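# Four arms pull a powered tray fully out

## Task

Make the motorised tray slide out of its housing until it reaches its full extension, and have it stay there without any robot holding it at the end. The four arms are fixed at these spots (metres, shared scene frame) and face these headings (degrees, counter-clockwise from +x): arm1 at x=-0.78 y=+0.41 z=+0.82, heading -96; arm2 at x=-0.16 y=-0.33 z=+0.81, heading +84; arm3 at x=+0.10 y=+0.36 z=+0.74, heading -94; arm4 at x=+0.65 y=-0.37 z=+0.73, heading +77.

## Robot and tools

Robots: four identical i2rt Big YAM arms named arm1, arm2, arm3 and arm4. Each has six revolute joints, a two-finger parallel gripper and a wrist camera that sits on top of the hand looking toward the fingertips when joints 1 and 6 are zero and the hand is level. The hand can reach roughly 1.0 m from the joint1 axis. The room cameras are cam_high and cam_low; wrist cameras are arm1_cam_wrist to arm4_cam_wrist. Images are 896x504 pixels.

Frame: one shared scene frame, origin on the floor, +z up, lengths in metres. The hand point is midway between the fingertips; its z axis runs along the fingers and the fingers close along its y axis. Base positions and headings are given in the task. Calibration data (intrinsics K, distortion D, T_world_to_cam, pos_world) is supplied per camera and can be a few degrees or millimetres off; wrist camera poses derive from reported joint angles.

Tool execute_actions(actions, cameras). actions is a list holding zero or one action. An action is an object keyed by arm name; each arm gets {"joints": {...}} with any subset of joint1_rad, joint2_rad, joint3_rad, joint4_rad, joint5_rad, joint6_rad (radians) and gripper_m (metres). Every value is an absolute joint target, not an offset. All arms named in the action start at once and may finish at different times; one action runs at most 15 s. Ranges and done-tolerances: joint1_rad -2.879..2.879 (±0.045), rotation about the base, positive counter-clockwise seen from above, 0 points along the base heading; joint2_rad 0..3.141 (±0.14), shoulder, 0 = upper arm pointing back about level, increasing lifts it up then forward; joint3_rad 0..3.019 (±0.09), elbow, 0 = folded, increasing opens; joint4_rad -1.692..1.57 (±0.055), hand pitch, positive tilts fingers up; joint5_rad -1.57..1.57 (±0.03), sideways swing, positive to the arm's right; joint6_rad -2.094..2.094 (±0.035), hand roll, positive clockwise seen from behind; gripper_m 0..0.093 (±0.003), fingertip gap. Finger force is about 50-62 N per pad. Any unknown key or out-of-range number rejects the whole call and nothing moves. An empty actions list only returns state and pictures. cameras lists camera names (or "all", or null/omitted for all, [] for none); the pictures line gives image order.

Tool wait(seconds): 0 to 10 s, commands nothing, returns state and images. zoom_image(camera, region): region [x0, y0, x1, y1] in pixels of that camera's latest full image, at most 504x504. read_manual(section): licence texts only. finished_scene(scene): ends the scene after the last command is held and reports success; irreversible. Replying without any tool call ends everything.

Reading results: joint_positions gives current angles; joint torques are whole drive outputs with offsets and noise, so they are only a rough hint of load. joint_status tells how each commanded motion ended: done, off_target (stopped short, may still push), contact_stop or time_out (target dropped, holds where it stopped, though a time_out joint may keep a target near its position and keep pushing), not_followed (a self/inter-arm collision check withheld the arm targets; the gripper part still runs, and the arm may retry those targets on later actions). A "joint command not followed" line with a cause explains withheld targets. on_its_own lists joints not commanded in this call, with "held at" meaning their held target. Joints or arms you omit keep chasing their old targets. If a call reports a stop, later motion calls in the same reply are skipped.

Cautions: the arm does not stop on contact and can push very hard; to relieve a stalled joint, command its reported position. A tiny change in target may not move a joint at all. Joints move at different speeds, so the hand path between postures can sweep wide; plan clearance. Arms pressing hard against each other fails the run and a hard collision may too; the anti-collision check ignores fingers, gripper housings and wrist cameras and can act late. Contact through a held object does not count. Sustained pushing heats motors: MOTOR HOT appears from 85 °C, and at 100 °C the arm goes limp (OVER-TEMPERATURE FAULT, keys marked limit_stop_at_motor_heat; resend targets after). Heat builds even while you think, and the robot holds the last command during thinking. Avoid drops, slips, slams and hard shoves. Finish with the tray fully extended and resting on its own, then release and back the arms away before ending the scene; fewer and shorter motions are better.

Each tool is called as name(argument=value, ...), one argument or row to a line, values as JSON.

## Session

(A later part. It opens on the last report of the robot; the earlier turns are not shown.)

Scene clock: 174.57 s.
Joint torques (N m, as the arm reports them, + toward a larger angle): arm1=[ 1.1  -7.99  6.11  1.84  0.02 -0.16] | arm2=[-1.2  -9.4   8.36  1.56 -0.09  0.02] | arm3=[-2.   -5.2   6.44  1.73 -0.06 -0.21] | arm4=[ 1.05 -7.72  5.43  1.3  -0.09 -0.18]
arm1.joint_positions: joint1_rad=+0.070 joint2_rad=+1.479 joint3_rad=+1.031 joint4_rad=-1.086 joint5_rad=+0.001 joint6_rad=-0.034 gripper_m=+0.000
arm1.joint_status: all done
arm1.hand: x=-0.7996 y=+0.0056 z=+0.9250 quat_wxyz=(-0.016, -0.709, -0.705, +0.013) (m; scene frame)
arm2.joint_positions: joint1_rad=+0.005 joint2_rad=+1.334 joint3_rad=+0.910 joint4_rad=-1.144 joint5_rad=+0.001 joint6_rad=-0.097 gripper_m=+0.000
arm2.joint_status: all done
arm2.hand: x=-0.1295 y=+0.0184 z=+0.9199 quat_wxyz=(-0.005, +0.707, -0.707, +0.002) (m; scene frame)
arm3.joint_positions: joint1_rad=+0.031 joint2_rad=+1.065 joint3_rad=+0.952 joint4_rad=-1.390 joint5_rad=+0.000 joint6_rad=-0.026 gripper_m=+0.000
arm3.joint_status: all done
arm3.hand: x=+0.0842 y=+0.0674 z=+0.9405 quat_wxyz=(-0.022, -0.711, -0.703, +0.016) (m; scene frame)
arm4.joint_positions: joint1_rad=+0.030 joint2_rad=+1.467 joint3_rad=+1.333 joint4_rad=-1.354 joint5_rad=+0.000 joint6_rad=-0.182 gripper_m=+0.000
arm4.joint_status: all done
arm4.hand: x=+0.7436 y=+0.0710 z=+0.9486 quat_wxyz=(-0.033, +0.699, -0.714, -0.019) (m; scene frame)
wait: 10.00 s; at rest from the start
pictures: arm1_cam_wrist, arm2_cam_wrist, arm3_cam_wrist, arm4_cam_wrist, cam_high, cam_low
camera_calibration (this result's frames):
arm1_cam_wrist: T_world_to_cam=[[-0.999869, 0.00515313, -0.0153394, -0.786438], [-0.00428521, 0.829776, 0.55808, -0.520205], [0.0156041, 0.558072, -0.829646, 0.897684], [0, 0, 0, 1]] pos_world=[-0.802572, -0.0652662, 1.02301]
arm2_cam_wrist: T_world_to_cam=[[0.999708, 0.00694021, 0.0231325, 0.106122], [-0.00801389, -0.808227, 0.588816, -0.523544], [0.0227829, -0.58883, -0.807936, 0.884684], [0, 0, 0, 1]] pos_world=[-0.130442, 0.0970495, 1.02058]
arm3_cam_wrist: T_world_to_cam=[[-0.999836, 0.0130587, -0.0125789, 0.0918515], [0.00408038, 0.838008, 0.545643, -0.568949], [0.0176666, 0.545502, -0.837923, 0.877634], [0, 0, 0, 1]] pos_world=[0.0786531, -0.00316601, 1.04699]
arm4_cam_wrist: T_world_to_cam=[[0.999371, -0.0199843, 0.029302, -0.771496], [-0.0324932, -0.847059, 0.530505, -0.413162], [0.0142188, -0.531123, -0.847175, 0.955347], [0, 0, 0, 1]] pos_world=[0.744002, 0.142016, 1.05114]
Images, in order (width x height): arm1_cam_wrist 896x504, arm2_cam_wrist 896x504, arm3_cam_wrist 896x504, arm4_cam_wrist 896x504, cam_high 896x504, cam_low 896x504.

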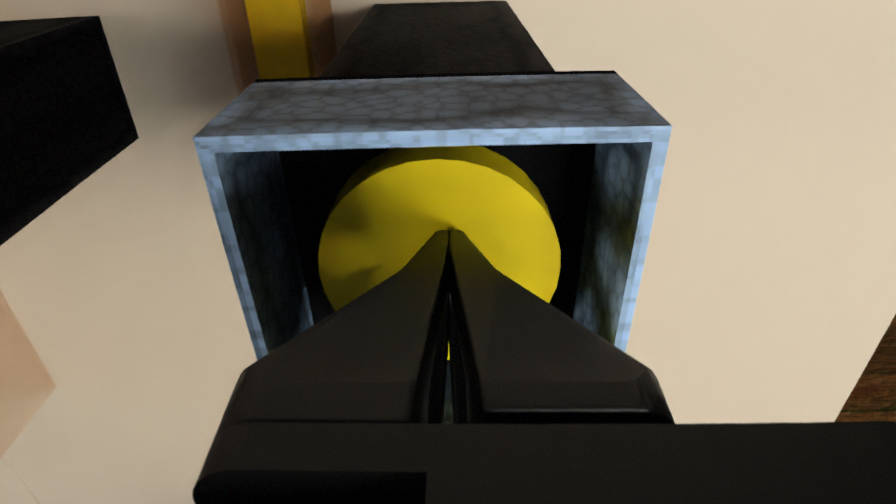

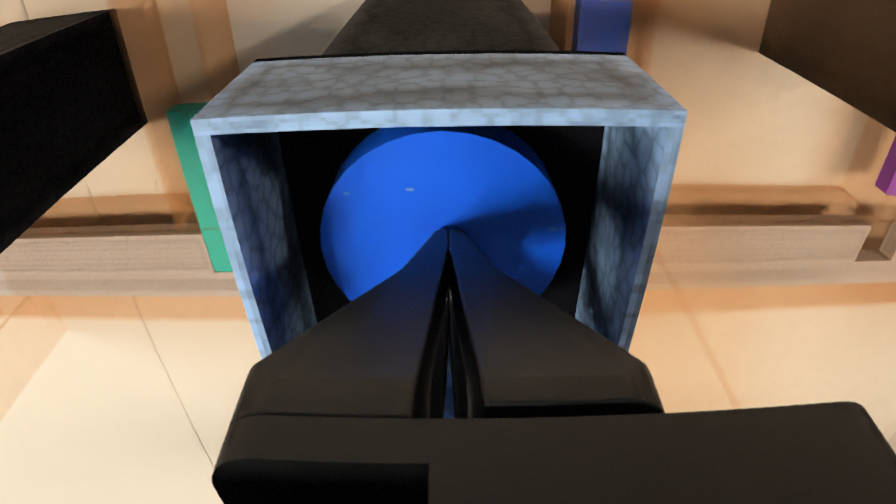

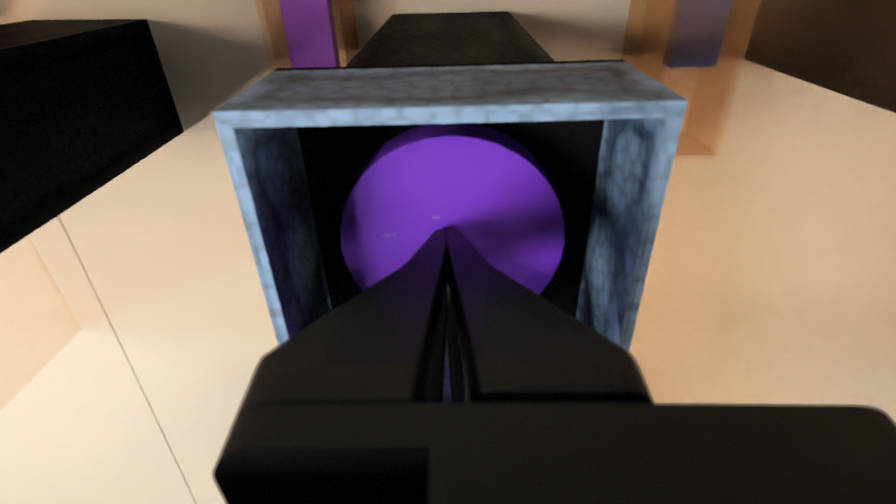

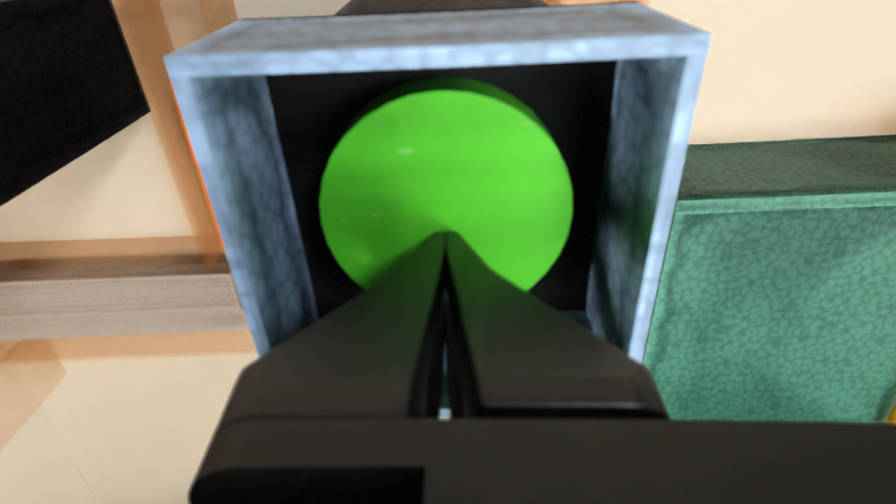

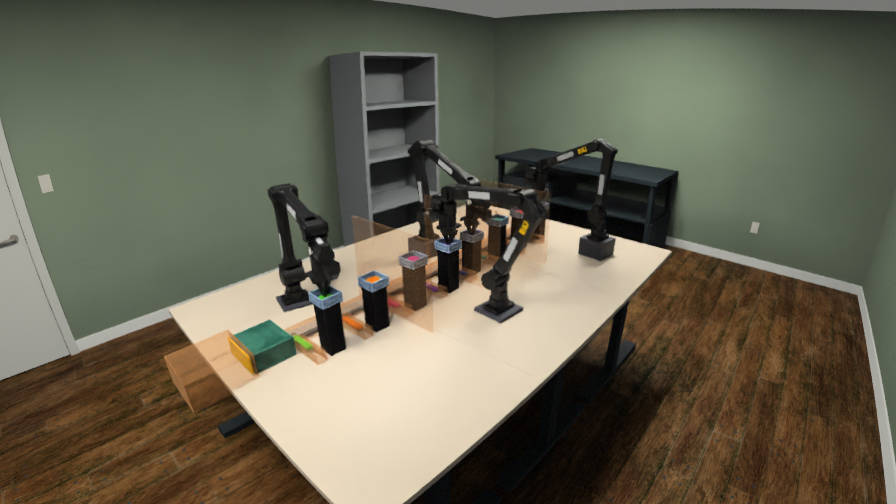

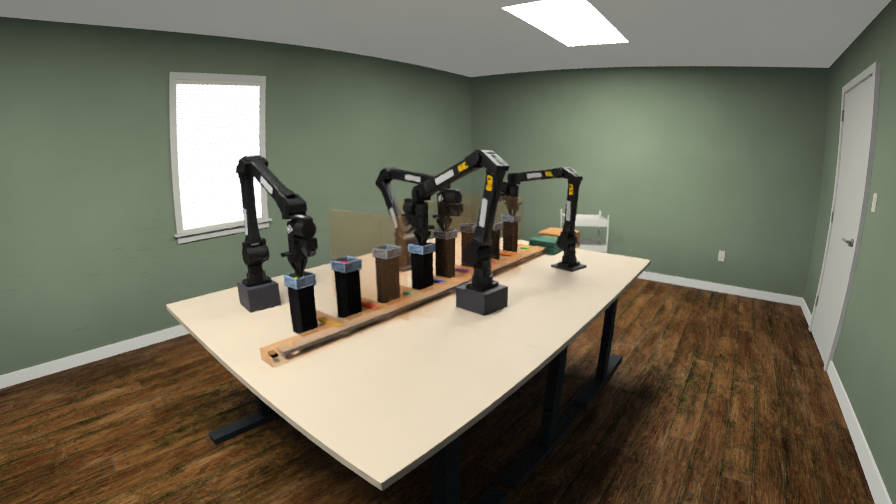

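wait(
  seconds=10,
)

wait(
  seconds=10,
)

zoom_image(
  camera="cam_high",
  region=[270, 300, 430, 370],
)

Scene clock: 185.07 s.
Joint torques (N m, as the arm reports them, + toward a larger angle): arm1=[ 1.1  -7.91  6.09  1.8   0.02 -0.16] | arm2=[-0.74 -9.44  8.45  1.66 -0.11  0.03] | arm3=[-1.99 -5.17  6.41  1.75 -0.06 -0.21] | arm4=[ 1.09 -7.73  5.43  1.32 -0.09 -0.18]
arm1.joint_positions: joint1_rad=+0.070 joint2_rad=+1.479 joint3_rad=+1.031 joint4_rad=-1.086 joint5_rad=+0.001 joint6_rad=-0.034 gripper_m=+0.000
arm1.joint_status: all done
arm1.hand: x=-0.7996 y=+0.0056 z=+0.9250 quat_wxyz=(-0.016, -0.709, -0.705, +0.013) (m; scene frame)
arm2.joint_positions: joint1_rad=+0.005 joint2_rad=+1.334 joint3_rad=+0.910 joint4_rad=-1.144 joint5_rad=+0.001 joint6_rad=-0.097 gripper_m=+0.000
arm2.joint_status: all done
arm2.hand: x=-0.1295 y=+0.0184 z=+0.9199 quat_wxyz=(-0.005, +0.707, -0.707, +0.002) (m; scene frame)
arm3.joint_positions: joint1_rad=+0.031 joint2_rad=+1.065 joint3_rad=+0.952 joint4_rad=-1.390 joint5_rad=+0.000 joint6_rad=-0.026 gripper_m=+0.000
arm3.joint_status: all done
arm3.hand: x=+0.0842 y=+0.0674 z=+0.9405 quat_wxyz=(-0.022, -0.711, -0.703, +0.016) (m; scene frame)
arm4.joint_positions: joint1_rad=+0.030 joint2_rad=+1.467 joint3_rad=+1.333 joint4_rad=-1.354 joint5_rad=+0.000 joint6_rad=-0.182 gripper_m=+0.000
arm4.joint_status: all done
arm4.hand: x=+0.7436 y=+0.0710 z=+0.9486 quat_wxyz=(-0.033, +0.699, -0.714, -0.019) (m; scene frame)
wait: 10.00 s; at rest from the start
pictures: arm1_cam_wrist, arm2_cam_wrist, arm3_cam_wrist, arm4_cam_wrist, cam_high, cam_low
camera_calibration (this result's frames):
arm1_cam_wrist: T_world_to_cam=[[-0.999869, 0.00515313, -0.0153394, -0.786438], [-0.00428521, 0.829776, 0.55808, -0.520205], [0.0156041, 0.558072, -0.829646, 0.897684], [0, 0, 0, 1]] pos_world=[-0.802572, -0.0652662, 1.02301]
arm2_cam_wrist: T_world_to_cam=[[0.999708, 0.00694021, 0.0231325, 0.106122], [-0.00801389, -0.808227, 0.588816, -0.523544], [0.0227829, -0.58883, -0.807936, 0.884684], [0, 0, 0, 1]] pos_world=[-0.130442, 0.0970495, 1.02058]
arm3_cam_wrist: T_world_to_cam=[[-0.999836, 0.0130587, -0.0125789, 0.0918515], [0.00408038, 0.838008, 0.545643, -0.568949], [0.0176666, 0.545502, -0.837923, 0.877634], [0, 0, 0, 1]] pos_world=[0.0786531, -0.00316601, 1.04699]
arm4_cam_wrist: T_world_to_cam=[[0.999371, -0.0199843, 0.029302, -0.771496], [-0.0324932, -0.847059, 0.530505, -0.413162], [0.0142188, -0.531123, -0.847175, 0.955347], [0, 0, 0, 1]] pos_world=[0.744002, 0.142016, 1.05114]
Images, in order (width x height): arm1_cam_wrist 896x504, arm2_cam_wrist 896x504, arm3_cam_wrist 896x504, arm4_cam_wrist 896x504, cam_high 896x504, cam_low 896x504.

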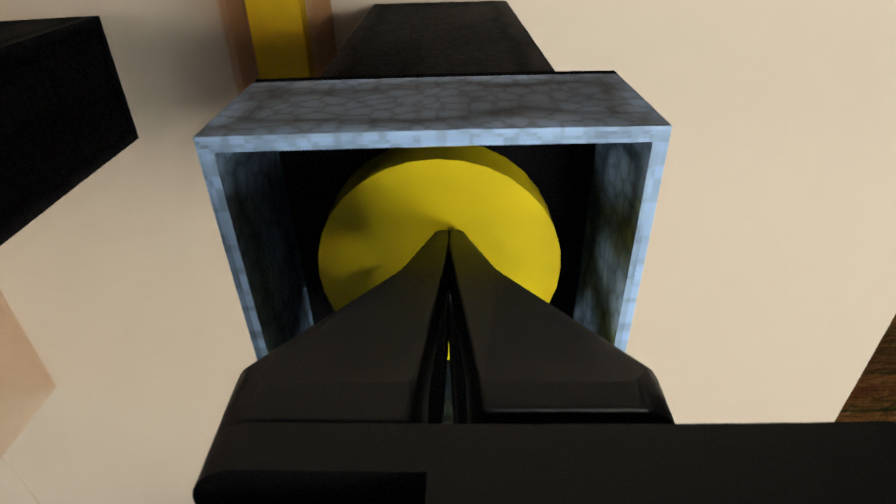

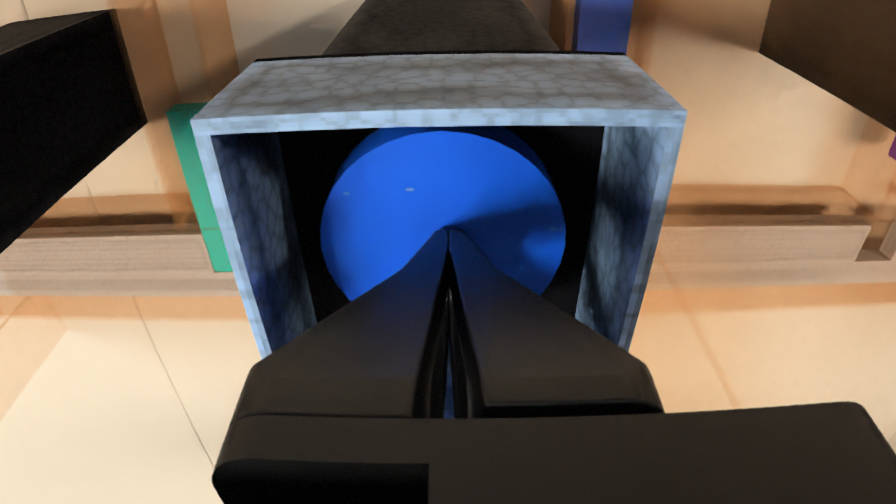

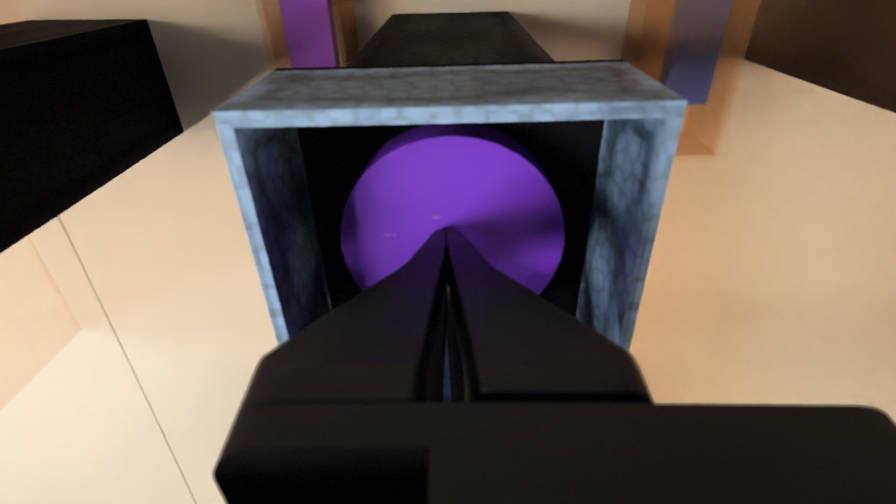

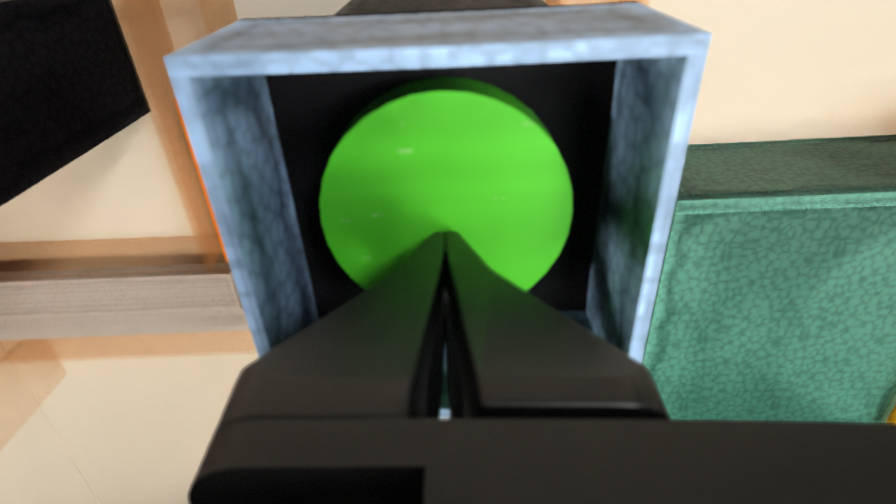

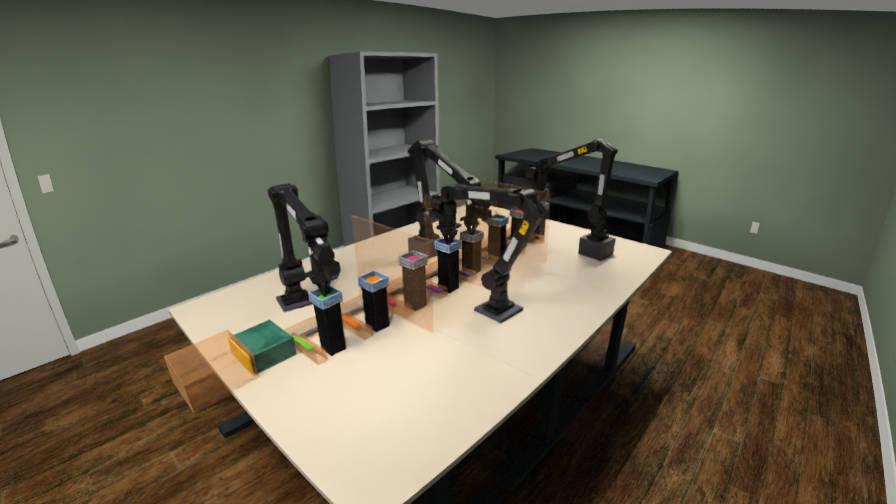

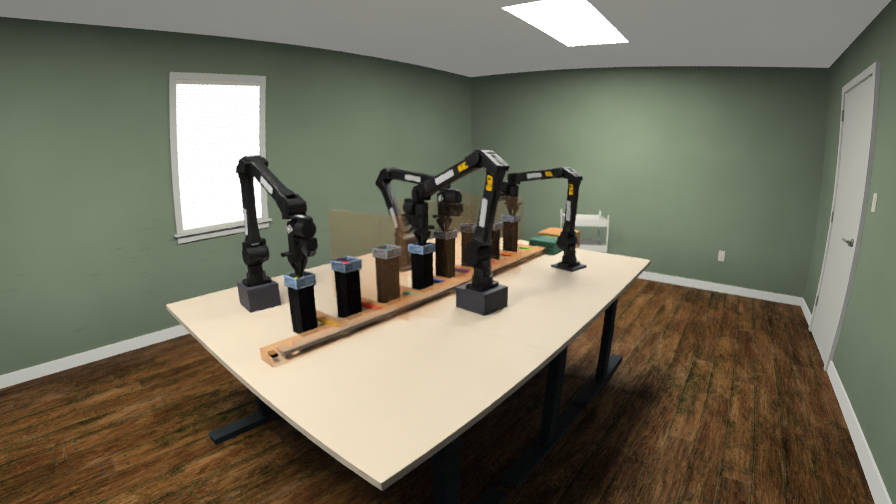

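Scene clock: 195.07 s.
Joint torques (N m, as the arm reports them, + toward a larger angle): arm1=[ 1.06 -7.87  6.08  1.81  0.02 -0.16] | arm2=[-0.98 -9.43  8.45  1.68 -0.11  0.04] | arm3=[-2.05 -5.29  6.41  1.78 -0.06 -0.21] | arm4=[ 1.03 -7.74  5.43  1.3  -0.09 -0.18]
arm1.joint_positions: joint1_rad=+0.070 joint2_rad=+1.479 joint3_rad=+1.031 joint4_rad=-1.086 joint5_rad=+0.001 joint6_rad=-0.034 gripper_m=+0.000
arm1.joint_status: all done
arm1.hand: x=-0.7996 y=+0.0056 z=+0.9250 quat_wxyz=(-0.016, -0.709, -0.705, +0.013) (m; scene frame)
arm2.joint_positions: joint1_rad=+0.005 joint2_rad=+1.334 joint3_rad=+0.910 joint4_rad=-1.144 joint5_rad=+0.001 joint6_rad=-0.097 gripper_m=+0.000
arm2.joint_status: all done
arm2.hand: x=-0.1295 y=+0.0184 z=+0.9199 quat_wxyz=(-0.005, +0.707, -0.707, +0.002) (m; scene frame)
arm3.joint_positions: joint1_rad=+0.031 joint2_rad=+1.065 joint3_rad=+0.952 joint4_rad=-1.390 joint5_rad=+0.000 joint6_rad=-0.026 gripper_m=+0.000
arm3.joint_status: all done
arm3.hand: x=+0.0842 y=+0.0674 z=+0.9405 quat_wxyz=(-0.022, -0.711, -0.703, +0.016) (m; scene frame)
arm4.joint_positions: joint1_rad=+0.030 joint2_rad=+1.467 joint3_rad=+1.333 joint4_rad=-1.354 joint5_rad=+0.000 joint6_rad=-0.182 gripper_m=+0.000
arm4.joint_status: all done
arm4.hand: x=+0.7436 y=+0.0710 z=+0.9486 quat_wxyz=(-0.033, +0.699, -0.714, -0.019) (m; scene frame)
wait: 10.00 s; at rest by 0.27 s
pictures: arm1_cam_wrist, arm2_cam_wrist, arm3_cam_wrist, arm4_cam_wrist, cam_high, cam_low
camera_calibration (this result's frames):
arm1_cam_wrist: T_world_to_cam=[[-0.999869, 0.00515313, -0.0153394, -0.786438], [-0.00428521, 0.829776, 0.55808, -0.520205], [0.0156041, 0.558072, -0.829646, 0.897684], [0, 0, 0, 1]] pos_world=[-0.802572, -0.0652662, 1.02301]
arm2_cam_wrist: T_world_to_cam=[[0.999708, 0.00694021, 0.0231325, 0.106122], [-0.00801389, -0.808227, 0.588816, -0.523544], [0.0227829, -0.58883, -0.807936, 0.884684], [0, 0, 0, 1]] pos_world=[-0.130442, 0.0970495, 1.02058]
arm3_cam_wrist: T_world_to_cam=[[-0.999836, 0.0130587, -0.0125789, 0.0918515], [0.00408038, 0.838008, 0.545643, -0.568949], [0.0176666, 0.545502, -0.837923, 0.877634], [0, 0, 0, 1]] pos_world=[0.0786531, -0.00316601, 1.04699]
arm4_cam_wrist: T_world_to_cam=[[0.999371, -0.0199843, 0.029302, -0.771496], [-0.0324932, -0.847059, 0.530505, -0.413162], [0.0142188, -0.531123, -0.847175, 0.955347], [0, 0, 0, 1]] pos_world=[0.744002, 0.142016, 1.05114]
Images, in order (width x height): arm1_cam_wrist 896x504, arm2_cam_wrist 896x504, arm3_cam_wrist 896x504, arm4_cam_wrist 896x504, cam_high 896x504, cam_low 896x504.

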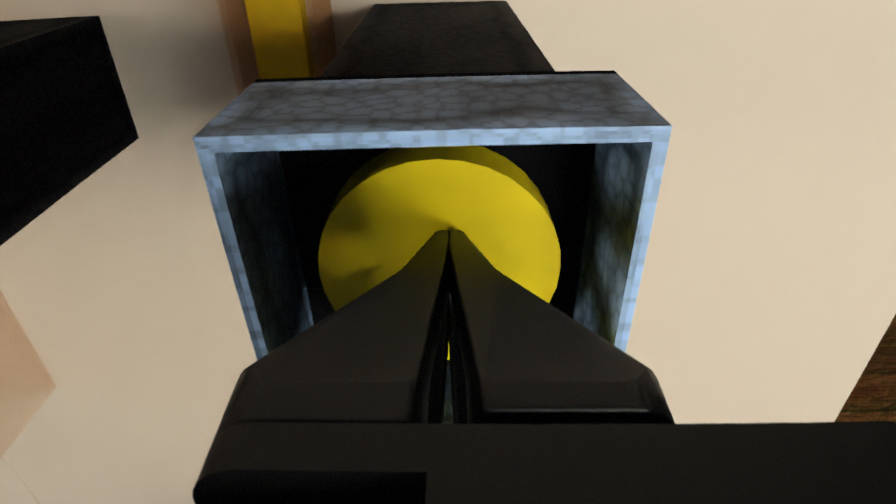

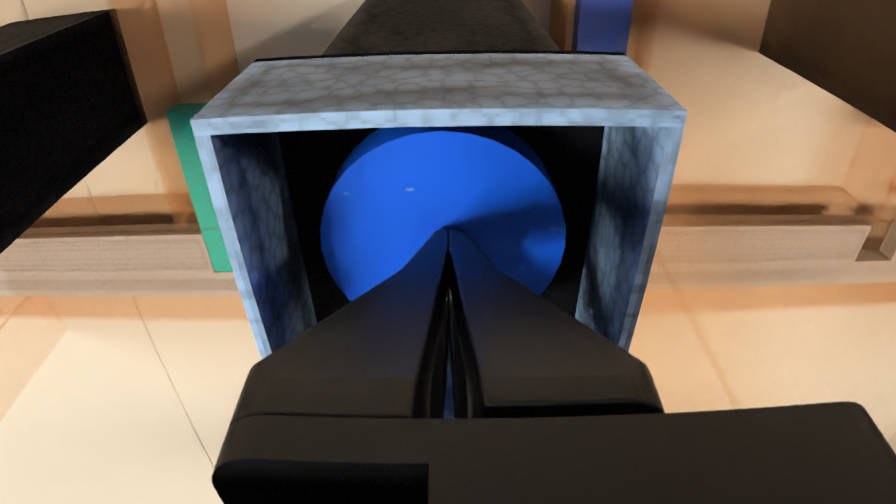

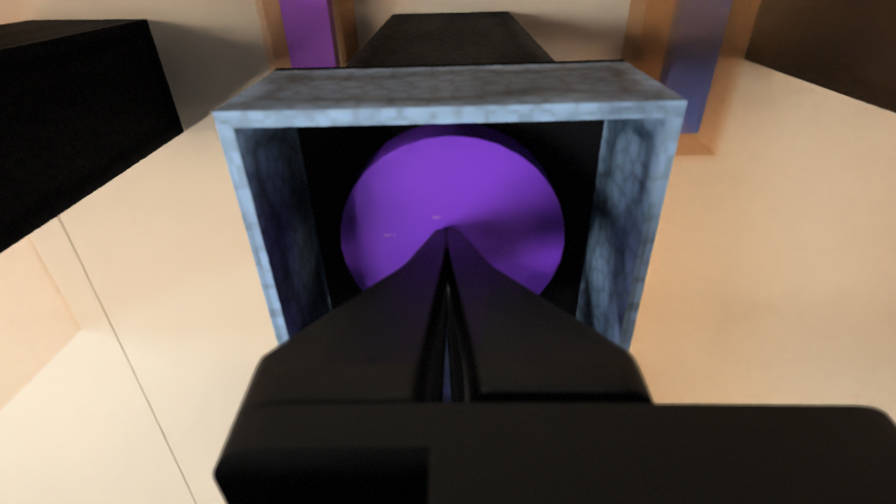

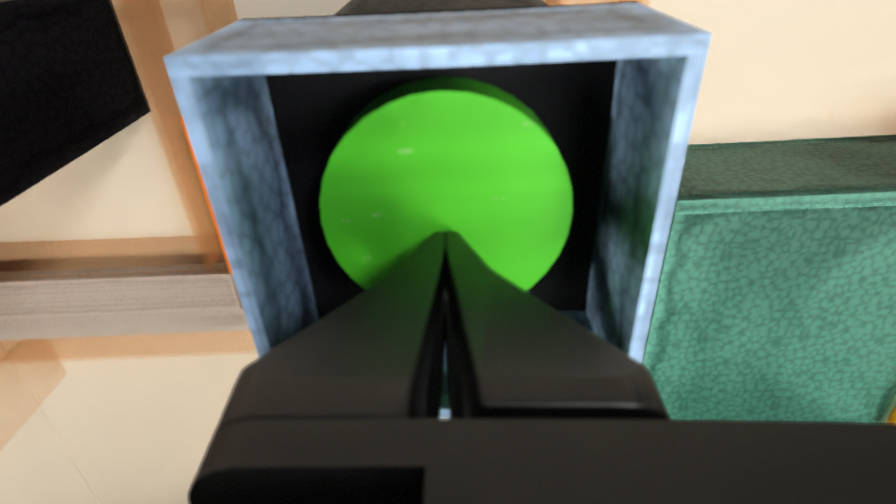

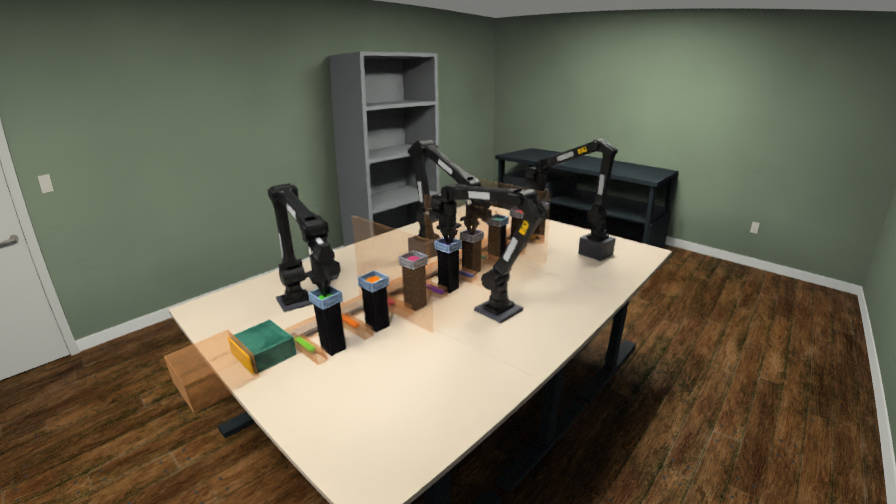

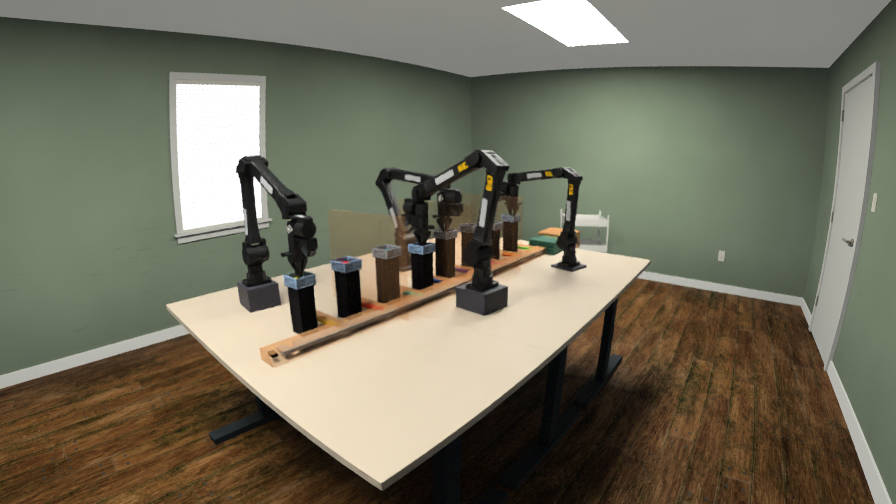

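Region (270, 300, 430, 370) of cam_high's 896x504 image, scaled by 3.150, with more detail than that image has; it fills the top 220 rows of this view, and the rest is white.

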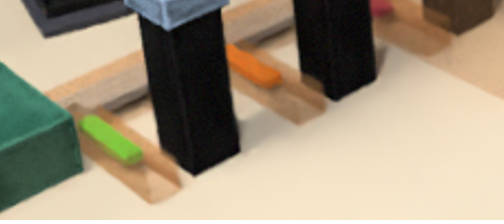

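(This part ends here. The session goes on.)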